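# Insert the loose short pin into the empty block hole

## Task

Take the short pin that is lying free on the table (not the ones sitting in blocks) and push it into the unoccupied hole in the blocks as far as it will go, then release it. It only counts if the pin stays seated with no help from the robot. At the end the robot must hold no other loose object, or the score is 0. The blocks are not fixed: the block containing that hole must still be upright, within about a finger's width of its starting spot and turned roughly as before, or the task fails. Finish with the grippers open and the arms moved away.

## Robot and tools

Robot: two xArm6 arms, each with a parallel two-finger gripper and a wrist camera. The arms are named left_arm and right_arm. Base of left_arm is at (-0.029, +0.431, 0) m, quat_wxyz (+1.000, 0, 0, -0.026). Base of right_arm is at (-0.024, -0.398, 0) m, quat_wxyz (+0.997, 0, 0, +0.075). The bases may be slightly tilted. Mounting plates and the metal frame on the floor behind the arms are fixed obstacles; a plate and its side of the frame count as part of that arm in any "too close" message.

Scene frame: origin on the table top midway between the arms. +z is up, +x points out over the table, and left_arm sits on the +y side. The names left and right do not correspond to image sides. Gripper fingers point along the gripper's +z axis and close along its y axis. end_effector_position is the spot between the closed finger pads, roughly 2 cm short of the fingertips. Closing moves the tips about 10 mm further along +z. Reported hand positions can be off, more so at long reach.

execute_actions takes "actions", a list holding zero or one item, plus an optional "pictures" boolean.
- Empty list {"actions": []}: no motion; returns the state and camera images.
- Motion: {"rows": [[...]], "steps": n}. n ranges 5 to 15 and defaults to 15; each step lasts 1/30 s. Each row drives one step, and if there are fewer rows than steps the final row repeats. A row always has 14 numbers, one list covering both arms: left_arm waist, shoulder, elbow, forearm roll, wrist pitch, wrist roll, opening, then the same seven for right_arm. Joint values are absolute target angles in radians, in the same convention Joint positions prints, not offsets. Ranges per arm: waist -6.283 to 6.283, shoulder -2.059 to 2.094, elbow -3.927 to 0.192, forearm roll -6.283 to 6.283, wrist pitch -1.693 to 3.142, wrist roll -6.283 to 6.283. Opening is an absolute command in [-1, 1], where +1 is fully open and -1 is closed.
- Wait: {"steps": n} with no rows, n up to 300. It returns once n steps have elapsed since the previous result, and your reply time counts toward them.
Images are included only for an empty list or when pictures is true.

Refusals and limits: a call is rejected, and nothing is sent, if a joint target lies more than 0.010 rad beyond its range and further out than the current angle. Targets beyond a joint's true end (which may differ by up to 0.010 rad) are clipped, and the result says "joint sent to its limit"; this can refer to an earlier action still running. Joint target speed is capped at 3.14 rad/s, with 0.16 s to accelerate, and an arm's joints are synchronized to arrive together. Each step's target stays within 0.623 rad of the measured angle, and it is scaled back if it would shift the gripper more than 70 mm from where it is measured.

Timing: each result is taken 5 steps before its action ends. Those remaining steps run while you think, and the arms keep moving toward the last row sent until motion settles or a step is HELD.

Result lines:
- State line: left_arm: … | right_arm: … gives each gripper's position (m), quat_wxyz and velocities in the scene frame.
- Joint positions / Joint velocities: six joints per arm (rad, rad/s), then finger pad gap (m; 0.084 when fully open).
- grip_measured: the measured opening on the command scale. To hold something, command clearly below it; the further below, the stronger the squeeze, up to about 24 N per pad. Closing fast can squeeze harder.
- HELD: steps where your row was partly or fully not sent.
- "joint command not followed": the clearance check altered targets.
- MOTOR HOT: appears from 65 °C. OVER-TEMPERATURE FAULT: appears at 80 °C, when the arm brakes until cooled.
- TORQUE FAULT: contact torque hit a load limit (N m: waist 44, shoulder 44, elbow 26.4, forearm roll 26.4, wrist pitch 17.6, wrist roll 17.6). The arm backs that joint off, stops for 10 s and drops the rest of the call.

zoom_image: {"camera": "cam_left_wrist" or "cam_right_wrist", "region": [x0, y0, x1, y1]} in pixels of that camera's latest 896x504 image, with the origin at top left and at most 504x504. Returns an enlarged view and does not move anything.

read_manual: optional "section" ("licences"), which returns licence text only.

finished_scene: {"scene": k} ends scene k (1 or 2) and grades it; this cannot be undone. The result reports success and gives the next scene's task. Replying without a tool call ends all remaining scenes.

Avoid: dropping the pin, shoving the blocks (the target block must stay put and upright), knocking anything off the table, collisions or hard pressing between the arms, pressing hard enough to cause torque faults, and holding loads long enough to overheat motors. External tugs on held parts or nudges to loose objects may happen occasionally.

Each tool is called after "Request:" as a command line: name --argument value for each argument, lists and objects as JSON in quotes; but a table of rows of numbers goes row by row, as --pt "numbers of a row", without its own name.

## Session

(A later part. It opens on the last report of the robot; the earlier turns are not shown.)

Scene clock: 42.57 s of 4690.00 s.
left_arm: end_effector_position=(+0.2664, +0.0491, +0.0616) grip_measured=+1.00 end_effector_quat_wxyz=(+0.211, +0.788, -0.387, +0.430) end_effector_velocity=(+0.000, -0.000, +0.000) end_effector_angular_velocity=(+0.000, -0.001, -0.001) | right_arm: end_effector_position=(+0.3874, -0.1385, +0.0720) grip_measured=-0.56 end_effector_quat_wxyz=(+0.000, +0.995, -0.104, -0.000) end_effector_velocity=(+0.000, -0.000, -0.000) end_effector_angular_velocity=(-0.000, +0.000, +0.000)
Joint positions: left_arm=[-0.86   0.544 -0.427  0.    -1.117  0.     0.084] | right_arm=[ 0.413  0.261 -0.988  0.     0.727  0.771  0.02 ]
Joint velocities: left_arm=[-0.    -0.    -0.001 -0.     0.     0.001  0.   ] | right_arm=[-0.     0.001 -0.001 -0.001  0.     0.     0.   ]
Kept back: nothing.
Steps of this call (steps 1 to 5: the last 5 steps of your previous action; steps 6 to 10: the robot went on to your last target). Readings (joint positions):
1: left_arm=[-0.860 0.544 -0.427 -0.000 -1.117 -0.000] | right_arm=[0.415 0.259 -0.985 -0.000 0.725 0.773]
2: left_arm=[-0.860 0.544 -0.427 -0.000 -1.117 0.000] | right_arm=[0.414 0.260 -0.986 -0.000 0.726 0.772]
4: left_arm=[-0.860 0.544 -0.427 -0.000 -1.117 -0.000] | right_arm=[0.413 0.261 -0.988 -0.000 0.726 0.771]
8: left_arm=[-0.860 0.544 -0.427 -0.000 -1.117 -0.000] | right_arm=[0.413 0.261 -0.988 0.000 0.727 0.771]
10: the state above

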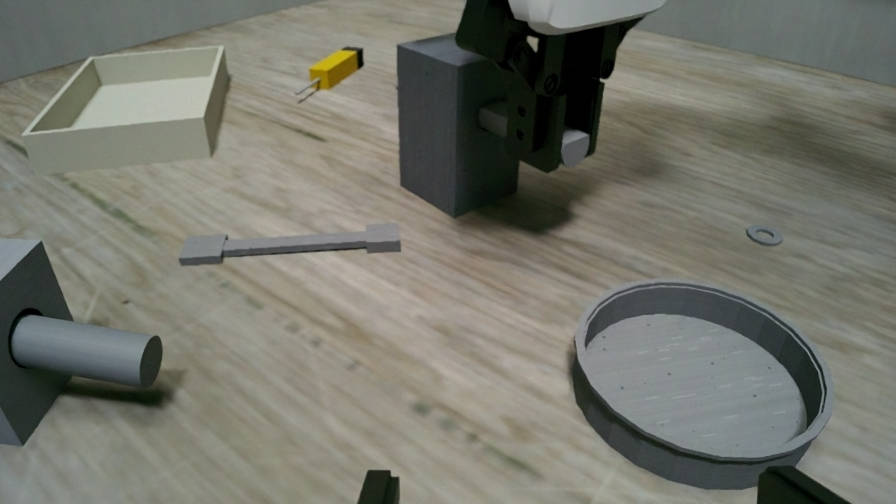

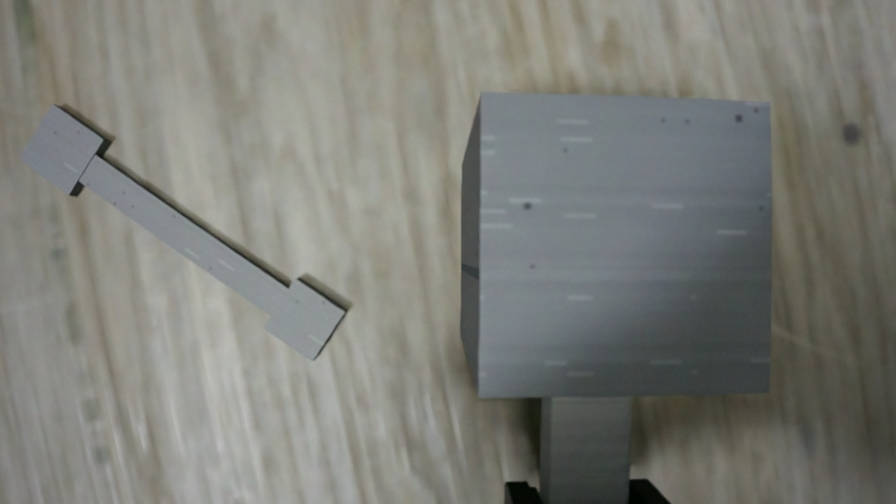

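Request:
execute_actions --actions '[{"rows": [[-0.86,0.544,-0.427,0,-1.117,0,1, 0.4119,0.2636,-0.9911,0,0.7275,0.7697,-0.9],[-0.86,0.544,-0.427,0,-1.117,0,1, 0.4105,0.2656,-0.9941,0,0.7285,0.7683,-0.9],[-0.86,0.544,-0.427,0,-1.117,0,1, 0.4091,0.2677,-0.9971,0,0.7294,0.7669,-0.9],[-0.86,0.544,-0.427,0,-1.117,0,1, 0.4077,0.2698,-1.0001,0,0.7303,0.7655,-0.9],[-0.86,0.544,-0.427,0,-1.117,0,1, 0.4063,0.2718,-1.0031,0,0.7313,0.7641,-0.9],[-0.86,0.544,-0.427,0,-1.117,0,1, 0.4048,0.2739,-1.0060,0,0.7321,0.7626,-0.9],[-0.86,0.544,-0.427,0,-1.117,0,1, 0.4034,0.2759,-1.0090,0,0.7331,0.7612,-0.9],[-0.86,0.544,-0.427,0,-1.117,0,1, 0.4020,0.2780,-1.0120,0,0.7340,0.7598,-0.9],[-0.86,0.544,-0.427,0,-1.117,0,1, 0.4006,0.2801,-1.0150,0,0.7349,0.7584,-0.9],[-0.86,0.544,-0.427,0,-1.117,0,1, 0.3992,0.2821,-1.0180,0,0.7359,0.7570,-0.9]], "steps": 15}]'

Request:
execute_actions --actions '[{"steps": 10}]' --pictures true

Scene clock: 43.33 s of 4690.00 s.
left_arm: end_effector_position=(+0.2664, +0.0491, +0.0616) grip_measured=+1.00 end_effector_quat_wxyz=(+0.211, +0.788, -0.387, +0.430) end_effector_velocity=(+0.000, -0.000, +0.001) end_effector_angular_velocity=(-0.001, -0.002, -0.000) | right_arm: end_effector_position=(+0.3952, -0.1402, +0.0720) grip_measured=-0.56 end_effector_quat_wxyz=(-0.000, +0.995, -0.104, +0.000) end_effector_velocity=(+0.029, -0.006, -0.000) end_effector_angular_velocity=(-0.001, -0.000, +0.002)
Joint positions: left_arm=[-0.86   0.544 -0.427  0.    -1.117  0.     0.084] | right_arm=[ 0.402  0.278 -1.012 -0.     0.734  0.76   0.02 ]
Joint velocities: left_arm=[-0.    -0.001 -0.001 -0.     0.     0.001 -0.   ] | right_arm=[-0.041  0.061 -0.089 -0.002  0.028 -0.041  0.   ]
Steps of this call (steps 1 to 13: the robot went on to your last target; steps 14 to 23: the first 10 steps of this action). Readings (joint positions):
14: left_arm=[-0.860 0.544 -0.427 -0.000 -1.117 -0.000] | right_arm=[0.413 0.262 -0.988 0.000 0.727 0.771]
15: left_arm=[-0.860 0.544 -0.427 -0.000 -1.117 -0.000] | right_arm=[0.413 0.262 -0.989 0.000 0.727 0.770]
17: left_arm=[-0.860 0.544 -0.427 -0.000 -1.117 0.000] | right_arm=[0.411 0.266 -0.994 0.000 0.729 0.768]
21: left_arm=[-0.860 0.544 -0.427 -0.000 -1.117 0.000] | right_arm=[0.405 0.274 -1.006 -0.000 0.732 0.763]
23: the state above

Scene clock: 43.67 s of 4690.00 s.
left_arm: end_effector_position=(+0.2664, +0.0491, +0.0616) grip_measured=+1.00 end_effector_quat_wxyz=(+0.211, +0.788, -0.387, +0.430) end_effector_velocity=(+0.000, +0.000, -0.000) end_effector_angular_velocity=(+0.001, +0.000, +0.001) | right_arm: end_effector_position=(+0.3970, -0.1406, +0.0719) grip_measured=-0.56 end_effector_quat_wxyz=(+0.000, +0.995, -0.104, -0.000) end_effector_velocity=(+0.002, -0.001, -0.001) end_effector_angular_velocity=(+0.001, -0.001, -0.002)
Joint positions: left_arm=[-0.86   0.544 -0.427  0.    -1.117  0.     0.084] | right_arm=[ 0.4    0.282 -1.018  0.     0.736  0.757  0.02 ]
Joint velocities: left_arm=[ 0.001 -0.     0.001 -0.     0.001  0.001  0.   ] | right_arm=[-0.003  0.003 -0.002  0.    -0.003 -0.001 -0.   ]
Kept back: nothing.
Steps of this call (steps 1 to 5: the last 5 steps of your previous action; steps 6 to 10: the robot went on to your last target). Readings (joint positions):
1: left_arm=[-0.860 0.544 -0.427 0.000 -1.117 0.000] | right_arm=[0.401 0.280 -1.014 -0.000 0.735 0.759]
2: left_arm=[-0.860 0.544 -0.427 -0.000 -1.117 0.000] | right_arm=[0.400 0.281 -1.016 0.000 0.735 0.758]
4: left_arm=[-0.860 0.544 -0.427 -0.000 -1.117 -0.000] | right_arm=[0.400 0.282 -1.017 0.000 0.736 0.757]
8: left_arm=[-0.860 0.544 -0.427 -0.000 -1.117 -0.000] | right_arm=[0.400 0.282 -1.017 0.000 0.736 0.757]
10: the state above

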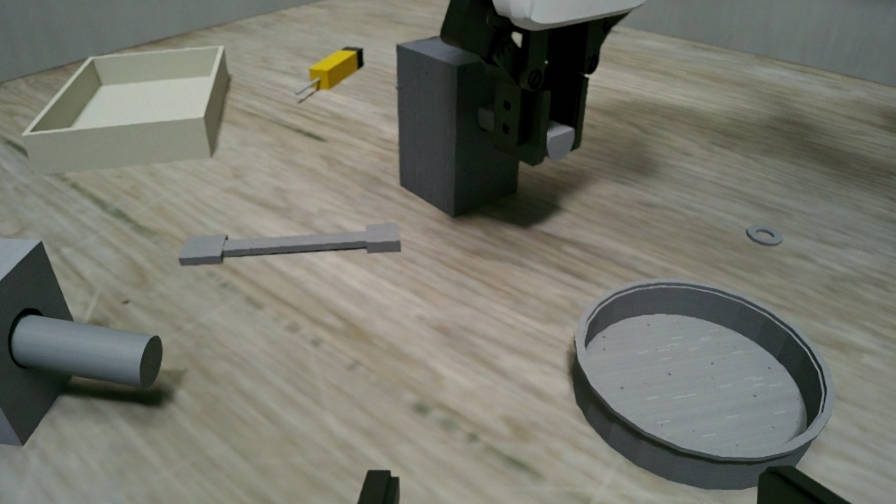

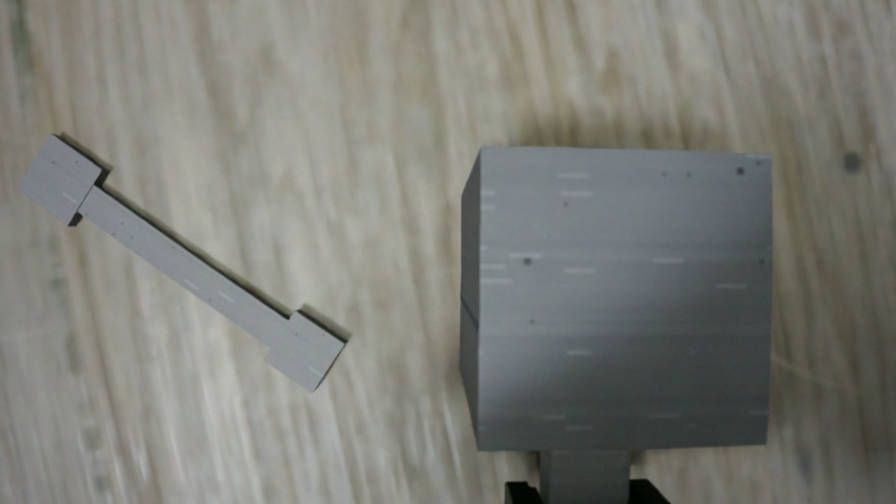

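Request:
execute_actions --actions '[{"rows": [[-0.86,0.544,-0.427,0,-1.117,0,1, 0.3985,0.2831,-1.0195,0,0.7364,0.7563,-0.9],[-0.86,0.544,-0.427,0,-1.117,0,1, 0.3978,0.2842,-1.0210,0,0.7368,0.7556,-0.9],[-0.86,0.544,-0.427,0,-1.117,0,1, 0.3971,0.2852,-1.0226,0,0.7374,0.7549,-0.9],[-0.86,0.544,-0.427,0,-1.117,0,1, 0.3964,0.2863,-1.0241,0,0.7378,0.7542,-0.9],[-0.86,0.544,-0.427,0,-1.117,0,1, 0.3958,0.2873,-1.0256,0,0.7383,0.7536,-0.9],[-0.86,0.544,-0.427,0,-1.117,0,1, 0.3951,0.2884,-1.0272,0,0.7388,0.7529,-0.9]], "steps": 15}]'

Request:
execute_actions --actions '[{"steps": 10}]' --pictures true

Scene clock: 44.23 s of 4690.00 s.
left_arm: end_effector_position=(+0.2664, +0.0491, +0.0616) grip_measured=+1.00 end_effector_quat_wxyz=(+0.211, +0.788, -0.387, +0.430) end_effector_velocity=(-0.000, -0.001, -0.000) end_effector_angular_velocity=(-0.000, -0.000, -0.001) | right_arm: end_effector_position=(+0.4002, -0.1412, +0.0720) grip_measured=-0.56 end_effector_quat_wxyz=(-0.000, +0.995, -0.104, +0.000) end_effector_velocity=(-0.000, -0.000, -0.001) end_effector_angular_velocity=(-0.001, +0.003, +0.001)
Joint positions: left_arm=[-0.86   0.544 -0.427  0.    -1.117 -0.     0.084] | right_arm=[ 0.395  0.288 -1.027 -0.     0.739  0.753  0.02 ]
Joint velocities: left_arm=[-0.001  0.002 -0.002 -0.    -0.     0.     0.   ] | right_arm=[-0.     0.003 -0.003  0.001  0.004 -0.002  0.   ]
Steps of this call (steps 1 to 7: the robot went on to your last target; steps 8 to 17: the first 10 steps of this action). Readings (joint positions):
8: left_arm=[-0.860 0.544 -0.427 0.000 -1.117 0.000] | right_arm=[0.399 0.282 -1.018 0.000 0.736 0.757]
9: left_arm=[-0.860 0.544 -0.427 -0.000 -1.117 0.000] | right_arm=[0.399 0.283 -1.019 0.000 0.736 0.757]
11: left_arm=[-0.860 0.544 -0.427 -0.000 -1.117 0.000] | right_arm=[0.398 0.284 -1.021 0.000 0.737 0.756]
15: left_arm=[-0.860 0.544 -0.427 -0.000 -1.117 -0.000] | right_arm=[0.395 0.288 -1.026 -0.000 0.738 0.753]
17: the state above

Scene clock: 44.57 s of 4690.00 s.
left_arm: end_effector_position=(+0.2664, +0.0491, +0.0616) grip_measured=+1.00 end_effector_quat_wxyz=(+0.211, +0.788, -0.387, +0.430) end_effector_velocity=(-0.000, +0.000, -0.000) end_effector_angular_velocity=(+0.001, +0.000, -0.001) | right_arm: end_effector_position=(+0.4002, -0.1412, +0.0720) grip_measured=-0.56 end_effector_quat_wxyz=(+0.000, +0.995, -0.104, -0.000) end_effector_velocity=(+0.000, +0.000, +0.000) end_effector_angular_velocity=(+0.001, -0.001, +0.000)
Joint positions: left_arm=[-0.86   0.544 -0.427 -0.    -1.117 -0.     0.084] | right_arm=[ 0.395  0.288 -1.027 -0.     0.739  0.753  0.02 ]
Joint velocities: left_arm=[-0.001  0.     0.    -0.     0.     0.     0.   ] | right_arm=[ 0.    -0.001 -0.     0.    -0.     0.    -0.   ]
Kept back: nothing.
Steps of this call (steps 1 to 5: the last 5 steps of your previous action; steps 6 to 10: the robot went on to your last target). Readings (joint positions):
1: left_arm=[-0.860 0.544 -0.427 0.000 -1.117 -0.000] | right_arm=[0.395 0.288 -1.027 -0.000 0.739 0.753]
2: left_arm=[-0.860 0.544 -0.427 -0.000 -1.117 0.000] | right_arm=[0.395 0.288 -1.027 -0.000 0.739 0.753]
4: left_arm=[-0.860 0.544 -0.427 -0.000 -1.117 0.000] | right_arm=[0.395 0.288 -1.027 -0.000 0.739 0.753]
8: left_arm=[-0.860 0.544 -0.427 -0.000 -1.117 0.000] | right_arm=[0.395 0.288 -1.027 -0.000 0.739 0.753]
10: the state above

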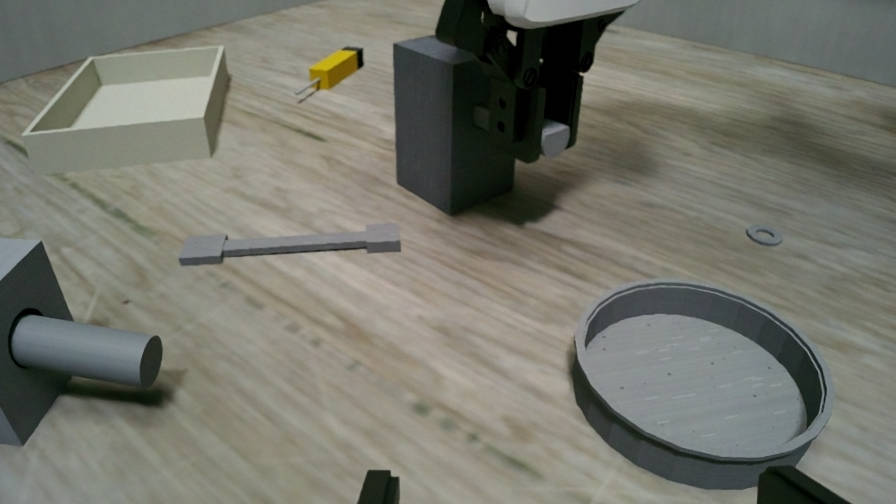

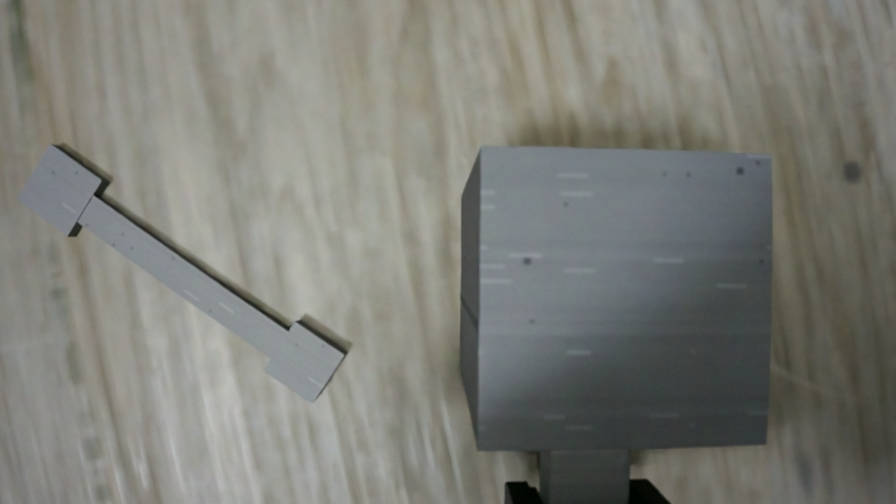

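Request:
execute_actions --actions '[{"rows": [[-0.86,0.544,-0.427,0,-1.117,0,1, 0.3951,0.2884,-1.0272,0,0.7388,0.7529,-0.5],[-0.86,0.544,-0.427,0,-1.117,0,1, 0.3951,0.2884,-1.0272,0,0.7388,0.7529,-0.4],[-0.86,0.544,-0.427,0,-1.117,0,1, 0.3951,0.2884,-1.0272,0,0.7388,0.7529,-0.3],[-0.86,0.544,-0.427,0,-1.117,0,1, 0.3951,0.2884,-1.0272,0,0.7388,0.7529,0.2]], "steps": 12}]'

Request:
execute_actions --actions '[{"rows": [[-0.86,0.544,-0.427,0,-1.117,0,1, 0.3951,0.27,-1.035,0,0.765,0.7529,0.2],[-0.86,0.544,-0.427,0,-1.117,0,1, 0.3951,0.25,-1.043,0,0.793,0.7529,0.2],[-0.86,0.544,-0.427,0,-1.117,0,1, 0.3951,0.22,-1.055,0,0.835,0.7529,0.2],[-0.86,0.544,-0.427,0,-1.117,0,1, 0.3951,0.19,-1.067,0,0.877,0.7529,0.2],[-0.86,0.544,-0.427,0,-1.117,0,1, 0.3951,0.15,-1.085,0,0.935,0.7529,0.2],[-0.86,0.544,-0.427,0,-1.117,0,1, 0.3951,0.10,-1.10,0,1.0,0.7529,0.2]], "steps": 15}]'

Request:
execute_actions --actions '[{"steps": 10}]' --pictures true

Scene clock: 45.27 s of 4690.00 s.
left_arm: end_effector_position=(+0.2664, +0.0491, +0.0616) grip_measured=+1.00 end_effector_quat_wxyz=(+0.211, +0.788, -0.387, +0.430) end_effector_velocity=(-0.000, -0.000, +0.000) end_effector_angular_velocity=(+0.000, -0.001, -0.001) | right_arm: end_effector_position=(+0.4007, -0.1411, +0.0725) grip_measured=+0.17 end_effector_quat_wxyz=(-0.000, +0.995, -0.104, +0.001) end_effector_velocity=(-0.004, -0.001, -0.003) end_effector_angular_velocity=(-0.005, +0.010, -0.000)
Joint positions: left_arm=[-0.86   0.544 -0.427  0.    -1.117  0.     0.084] | right_arm=[ 0.395  0.288 -1.028 -0.     0.738  0.753  0.051]
Joint velocities: left_arm=[-0.001  0.    -0.    -0.    -0.     0.001 -0.   ] | right_arm=[0.001 0.002 0.005 0.001 0.004 0.    0.108]
Steps of this call (steps 1 to 14: the robot went on to your last target; steps 15 to 21: the first 7 steps of this action). Readings (joint positions):
15: left_arm=[-0.860 0.544 -0.427 0.000 -1.117 0.000] | right_arm=[0.395 0.288 -1.027 -0.000 0.739 0.753]
16: left_arm=[-0.860 0.544 -0.427 -0.000 -1.117 0.000] | right_arm=[0.395 0.288 -1.027 -0.000 0.739 0.753]
18: left_arm=[-0.860 0.544 -0.427 -0.000 -1.117 0.000] | right_arm=[0.395 0.288 -1.028 -0.000 0.738 0.753]
21: the state above

Scene clock: 45.77 s of 4690.00 s.
left_arm: end_effector_position=(+0.2664, +0.0491, +0.0616) grip_measured=+1.00 end_effector_quat_wxyz=(+0.211, +0.788, -0.387, +0.430) end_effector_velocity=(+0.001, +0.000, +0.001) end_effector_angular_velocity=(-0.001, -0.001, +0.001) | right_arm: end_effector_position=(+0.3979, -0.1425, +0.1730) grip_measured=+0.19 end_effector_quat_wxyz=(-0.005, +0.995, -0.104, +0.007) end_effector_velocity=(+0.011, +0.007, +0.239) end_effector_angular_velocity=(+0.101, -0.167, +0.002)
Joint positions: left_arm=[-0.86   0.544 -0.427 -0.    -1.117 -0.     0.084] | right_arm=[ 0.395  0.107 -1.103 -0.     0.979  0.753  0.052]
Joint velocities: left_arm=[ 0.001 -0.    -0.001  0.    -0.    -0.     0.   ] | right_arm=[ 0.001 -0.385 -0.196 -0.     0.386 -0.001  0.   ]
Steps of this call (steps 1 to 5: the last 5 steps of your previous action; steps 6 to 15: the first 10 steps of this action). Readings (joint positions):
6: left_arm=[-0.860 0.544 -0.427 -0.000 -1.117 0.000] | right_arm=[0.395 0.288 -1.028 -0.000 0.740 0.753]
7: left_arm=[-0.860 0.544 -0.427 -0.000 -1.117 -0.000] | right_arm=[0.395 0.284 -1.028 -0.000 0.748 0.753]
9: left_arm=[-0.860 0.544 -0.427 -0.000 -1.117 -0.000] | right_arm=[0.395 0.259 -1.037 0.000 0.787 0.753]
13: left_arm=[-0.860 0.544 -0.427 -0.000 -1.117 -0.000] | right_arm=[0.395 0.152 -1.082 -0.000 0.929 0.753]
15: the state above

Scene clock: 46.10 s of 4690.00 s.
left_arm: end_effector_position=(+0.2664, +0.0491, +0.0616) grip_measured=+1.00 end_effector_quat_wxyz=(+0.211, +0.788, -0.387, +0.430) end_effector_velocity=(-0.000, -0.000, -0.000) end_effector_angular_velocity=(+0.001, -0.000, -0.001) | right_arm: end_effector_position=(+0.3925, -0.1458, +0.1724) grip_measured=+0.19 end_effector_quat_wxyz=(+0.001, +0.995, -0.104, -0.001) end_effector_velocity=(+0.007, +0.003, +0.013) end_effector_angular_velocity=(+0.014, -0.026, +0.001)
Joint positions: left_arm=[-0.86   0.544 -0.427  0.    -1.117 -0.     0.084] | right_arm=[ 0.395  0.101 -1.099  0.     1.     0.753  0.052]
Joint velocities: left_arm=[-0.     0.001 -0.001 -0.     0.     0.001 -0.   ] | right_arm=[-0.001 -0.013 -0.015 -0.002 -0.001 -0.001  0.   ]
Kept back: nothing.
Steps of this call (steps 1 to 5: the last 5 steps of your previous action; steps 6 to 10: the robot went on to your last target). Readings (joint positions):
1: left_arm=[-0.860 0.544 -0.427 0.000 -1.117 0.000] | right_arm=[0.395 0.098 -1.107 -0.000 0.988 0.753]
2: left_arm=[-0.860 0.544 -0.427 -0.000 -1.117 -0.000] | right_arm=[0.395 0.097 -1.106 -0.000 0.993 0.753]
4: left_arm=[-0.860 0.544 -0.427 0.000 -1.117 0.000] | right_arm=[0.395 0.100 -1.099 0.000 0.998 0.753]
8: left_arm=[-0.860 0.544 -0.427 -0.000 -1.117 0.000] | right_arm=[0.395 0.102 -1.098 0.000 1.000 0.753]
10: the state above

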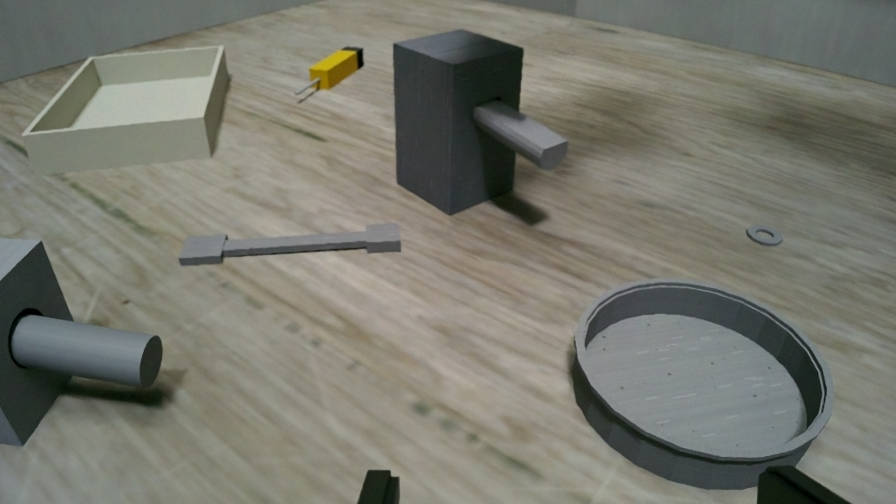

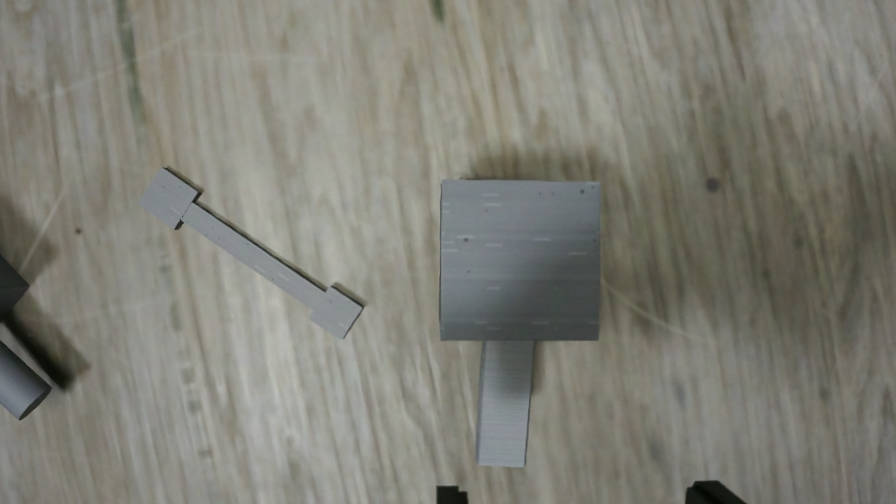

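Request:
execute_actions --actions '[{"steps": 30}]' --pictures true

Request:
zoom_image --camera "cam_left_wrist" --region '[440, 70, 600, 190]'

Scene clock: 47.10 s of 4690.00 s.
left_arm: end_effector_position=(+0.2664, +0.0491, +0.0616) grip_measured=+1.00 end_effector_quat_wxyz=(+0.211, +0.788, -0.387, +0.430) end_effector_velocity=(+0.000, -0.000, +0.001) end_effector_angular_velocity=(-0.001, -0.002, -0.000) | right_arm: end_effector_position=(+0.3930, -0.1456, +0.1734) grip_measured=+0.19 end_effector_quat_wxyz=(+0.000, +0.995, -0.104, +0.000) end_effector_velocity=(-0.000, +0.000, +0.000) end_effector_angular_velocity=(+0.001, +0.001, -0.001)
Joint positions: left_arm=[-0.86   0.544 -0.427 -0.    -1.117 -0.     0.084] | right_arm=[ 0.395  0.1   -1.1    0.     1.     0.753  0.052]
Joint velocities: left_arm=[ 0.    -0.002 -0.     0.    -0.     0.001  0.   ] | right_arm=[ 0.    -0.    -0.     0.002  0.     0.    -0.   ]
Kept back: nothing.
Steps of this call (steps 1 to 30: the robot went on to your last target). Readings (joint positions):
1: left_arm=[-0.860 0.544 -0.427 -0.000 -1.117 -0.000] | right_arm=[0.395 0.101 -1.099 0.000 1.000 0.753]
2: left_arm=[-0.860 0.544 -0.427 -0.000 -1.117 0.000] | right_arm=[0.395 0.101 -1.100 0.000 1.000 0.753]
4: left_arm=[-0.860 0.544 -0.427 0.000 -1.117 -0.000] | right_arm=[0.395 0.101 -1.100 0.000 1.000 0.753]
8: left_arm=[-0.860 0.544 -0.427 -0.000 -1.117 0.000] | right_arm=[0.395 0.100 -1.100 0.000 1.000 0.753]
30: the state above
All arms were judged still, so your last target was given up. Only a new action makes them travel on or press farther. Fingers that are still opening or closing keep moving.

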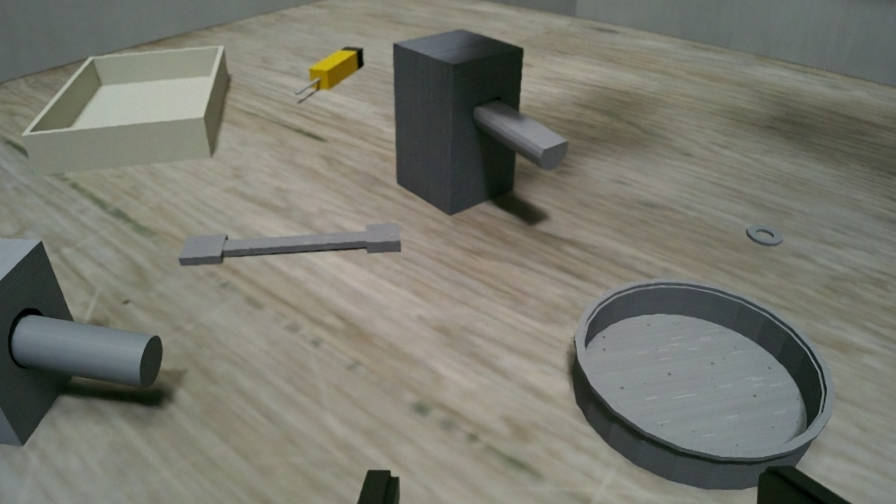

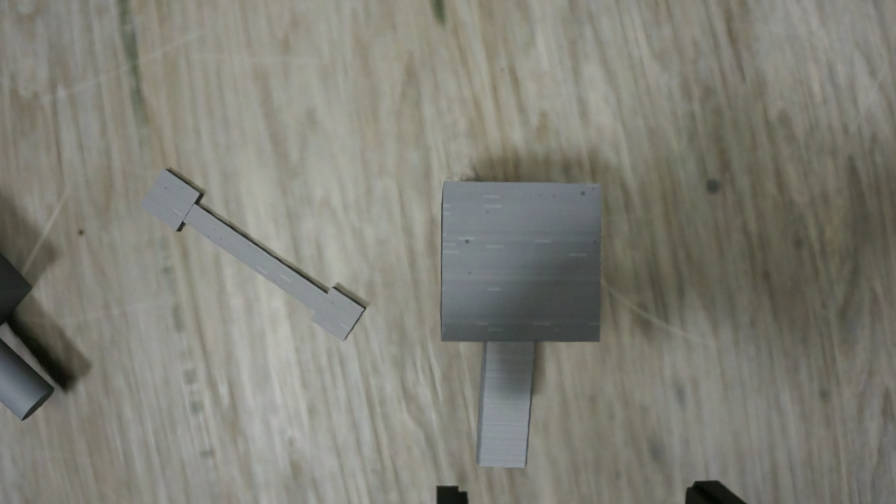

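Region (440, 70, 600, 190) of cam_left_wrist's 896x504 image, scaled by 3.150, with more detail than that image has; it fills the top 378 rows of this view, and the rest is white.

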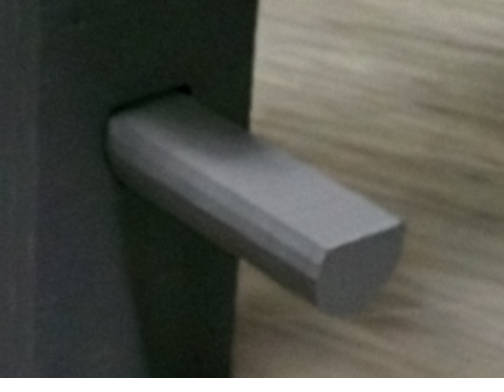

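Request:
finished_scene --scene 1

The scene is finished: the task was done.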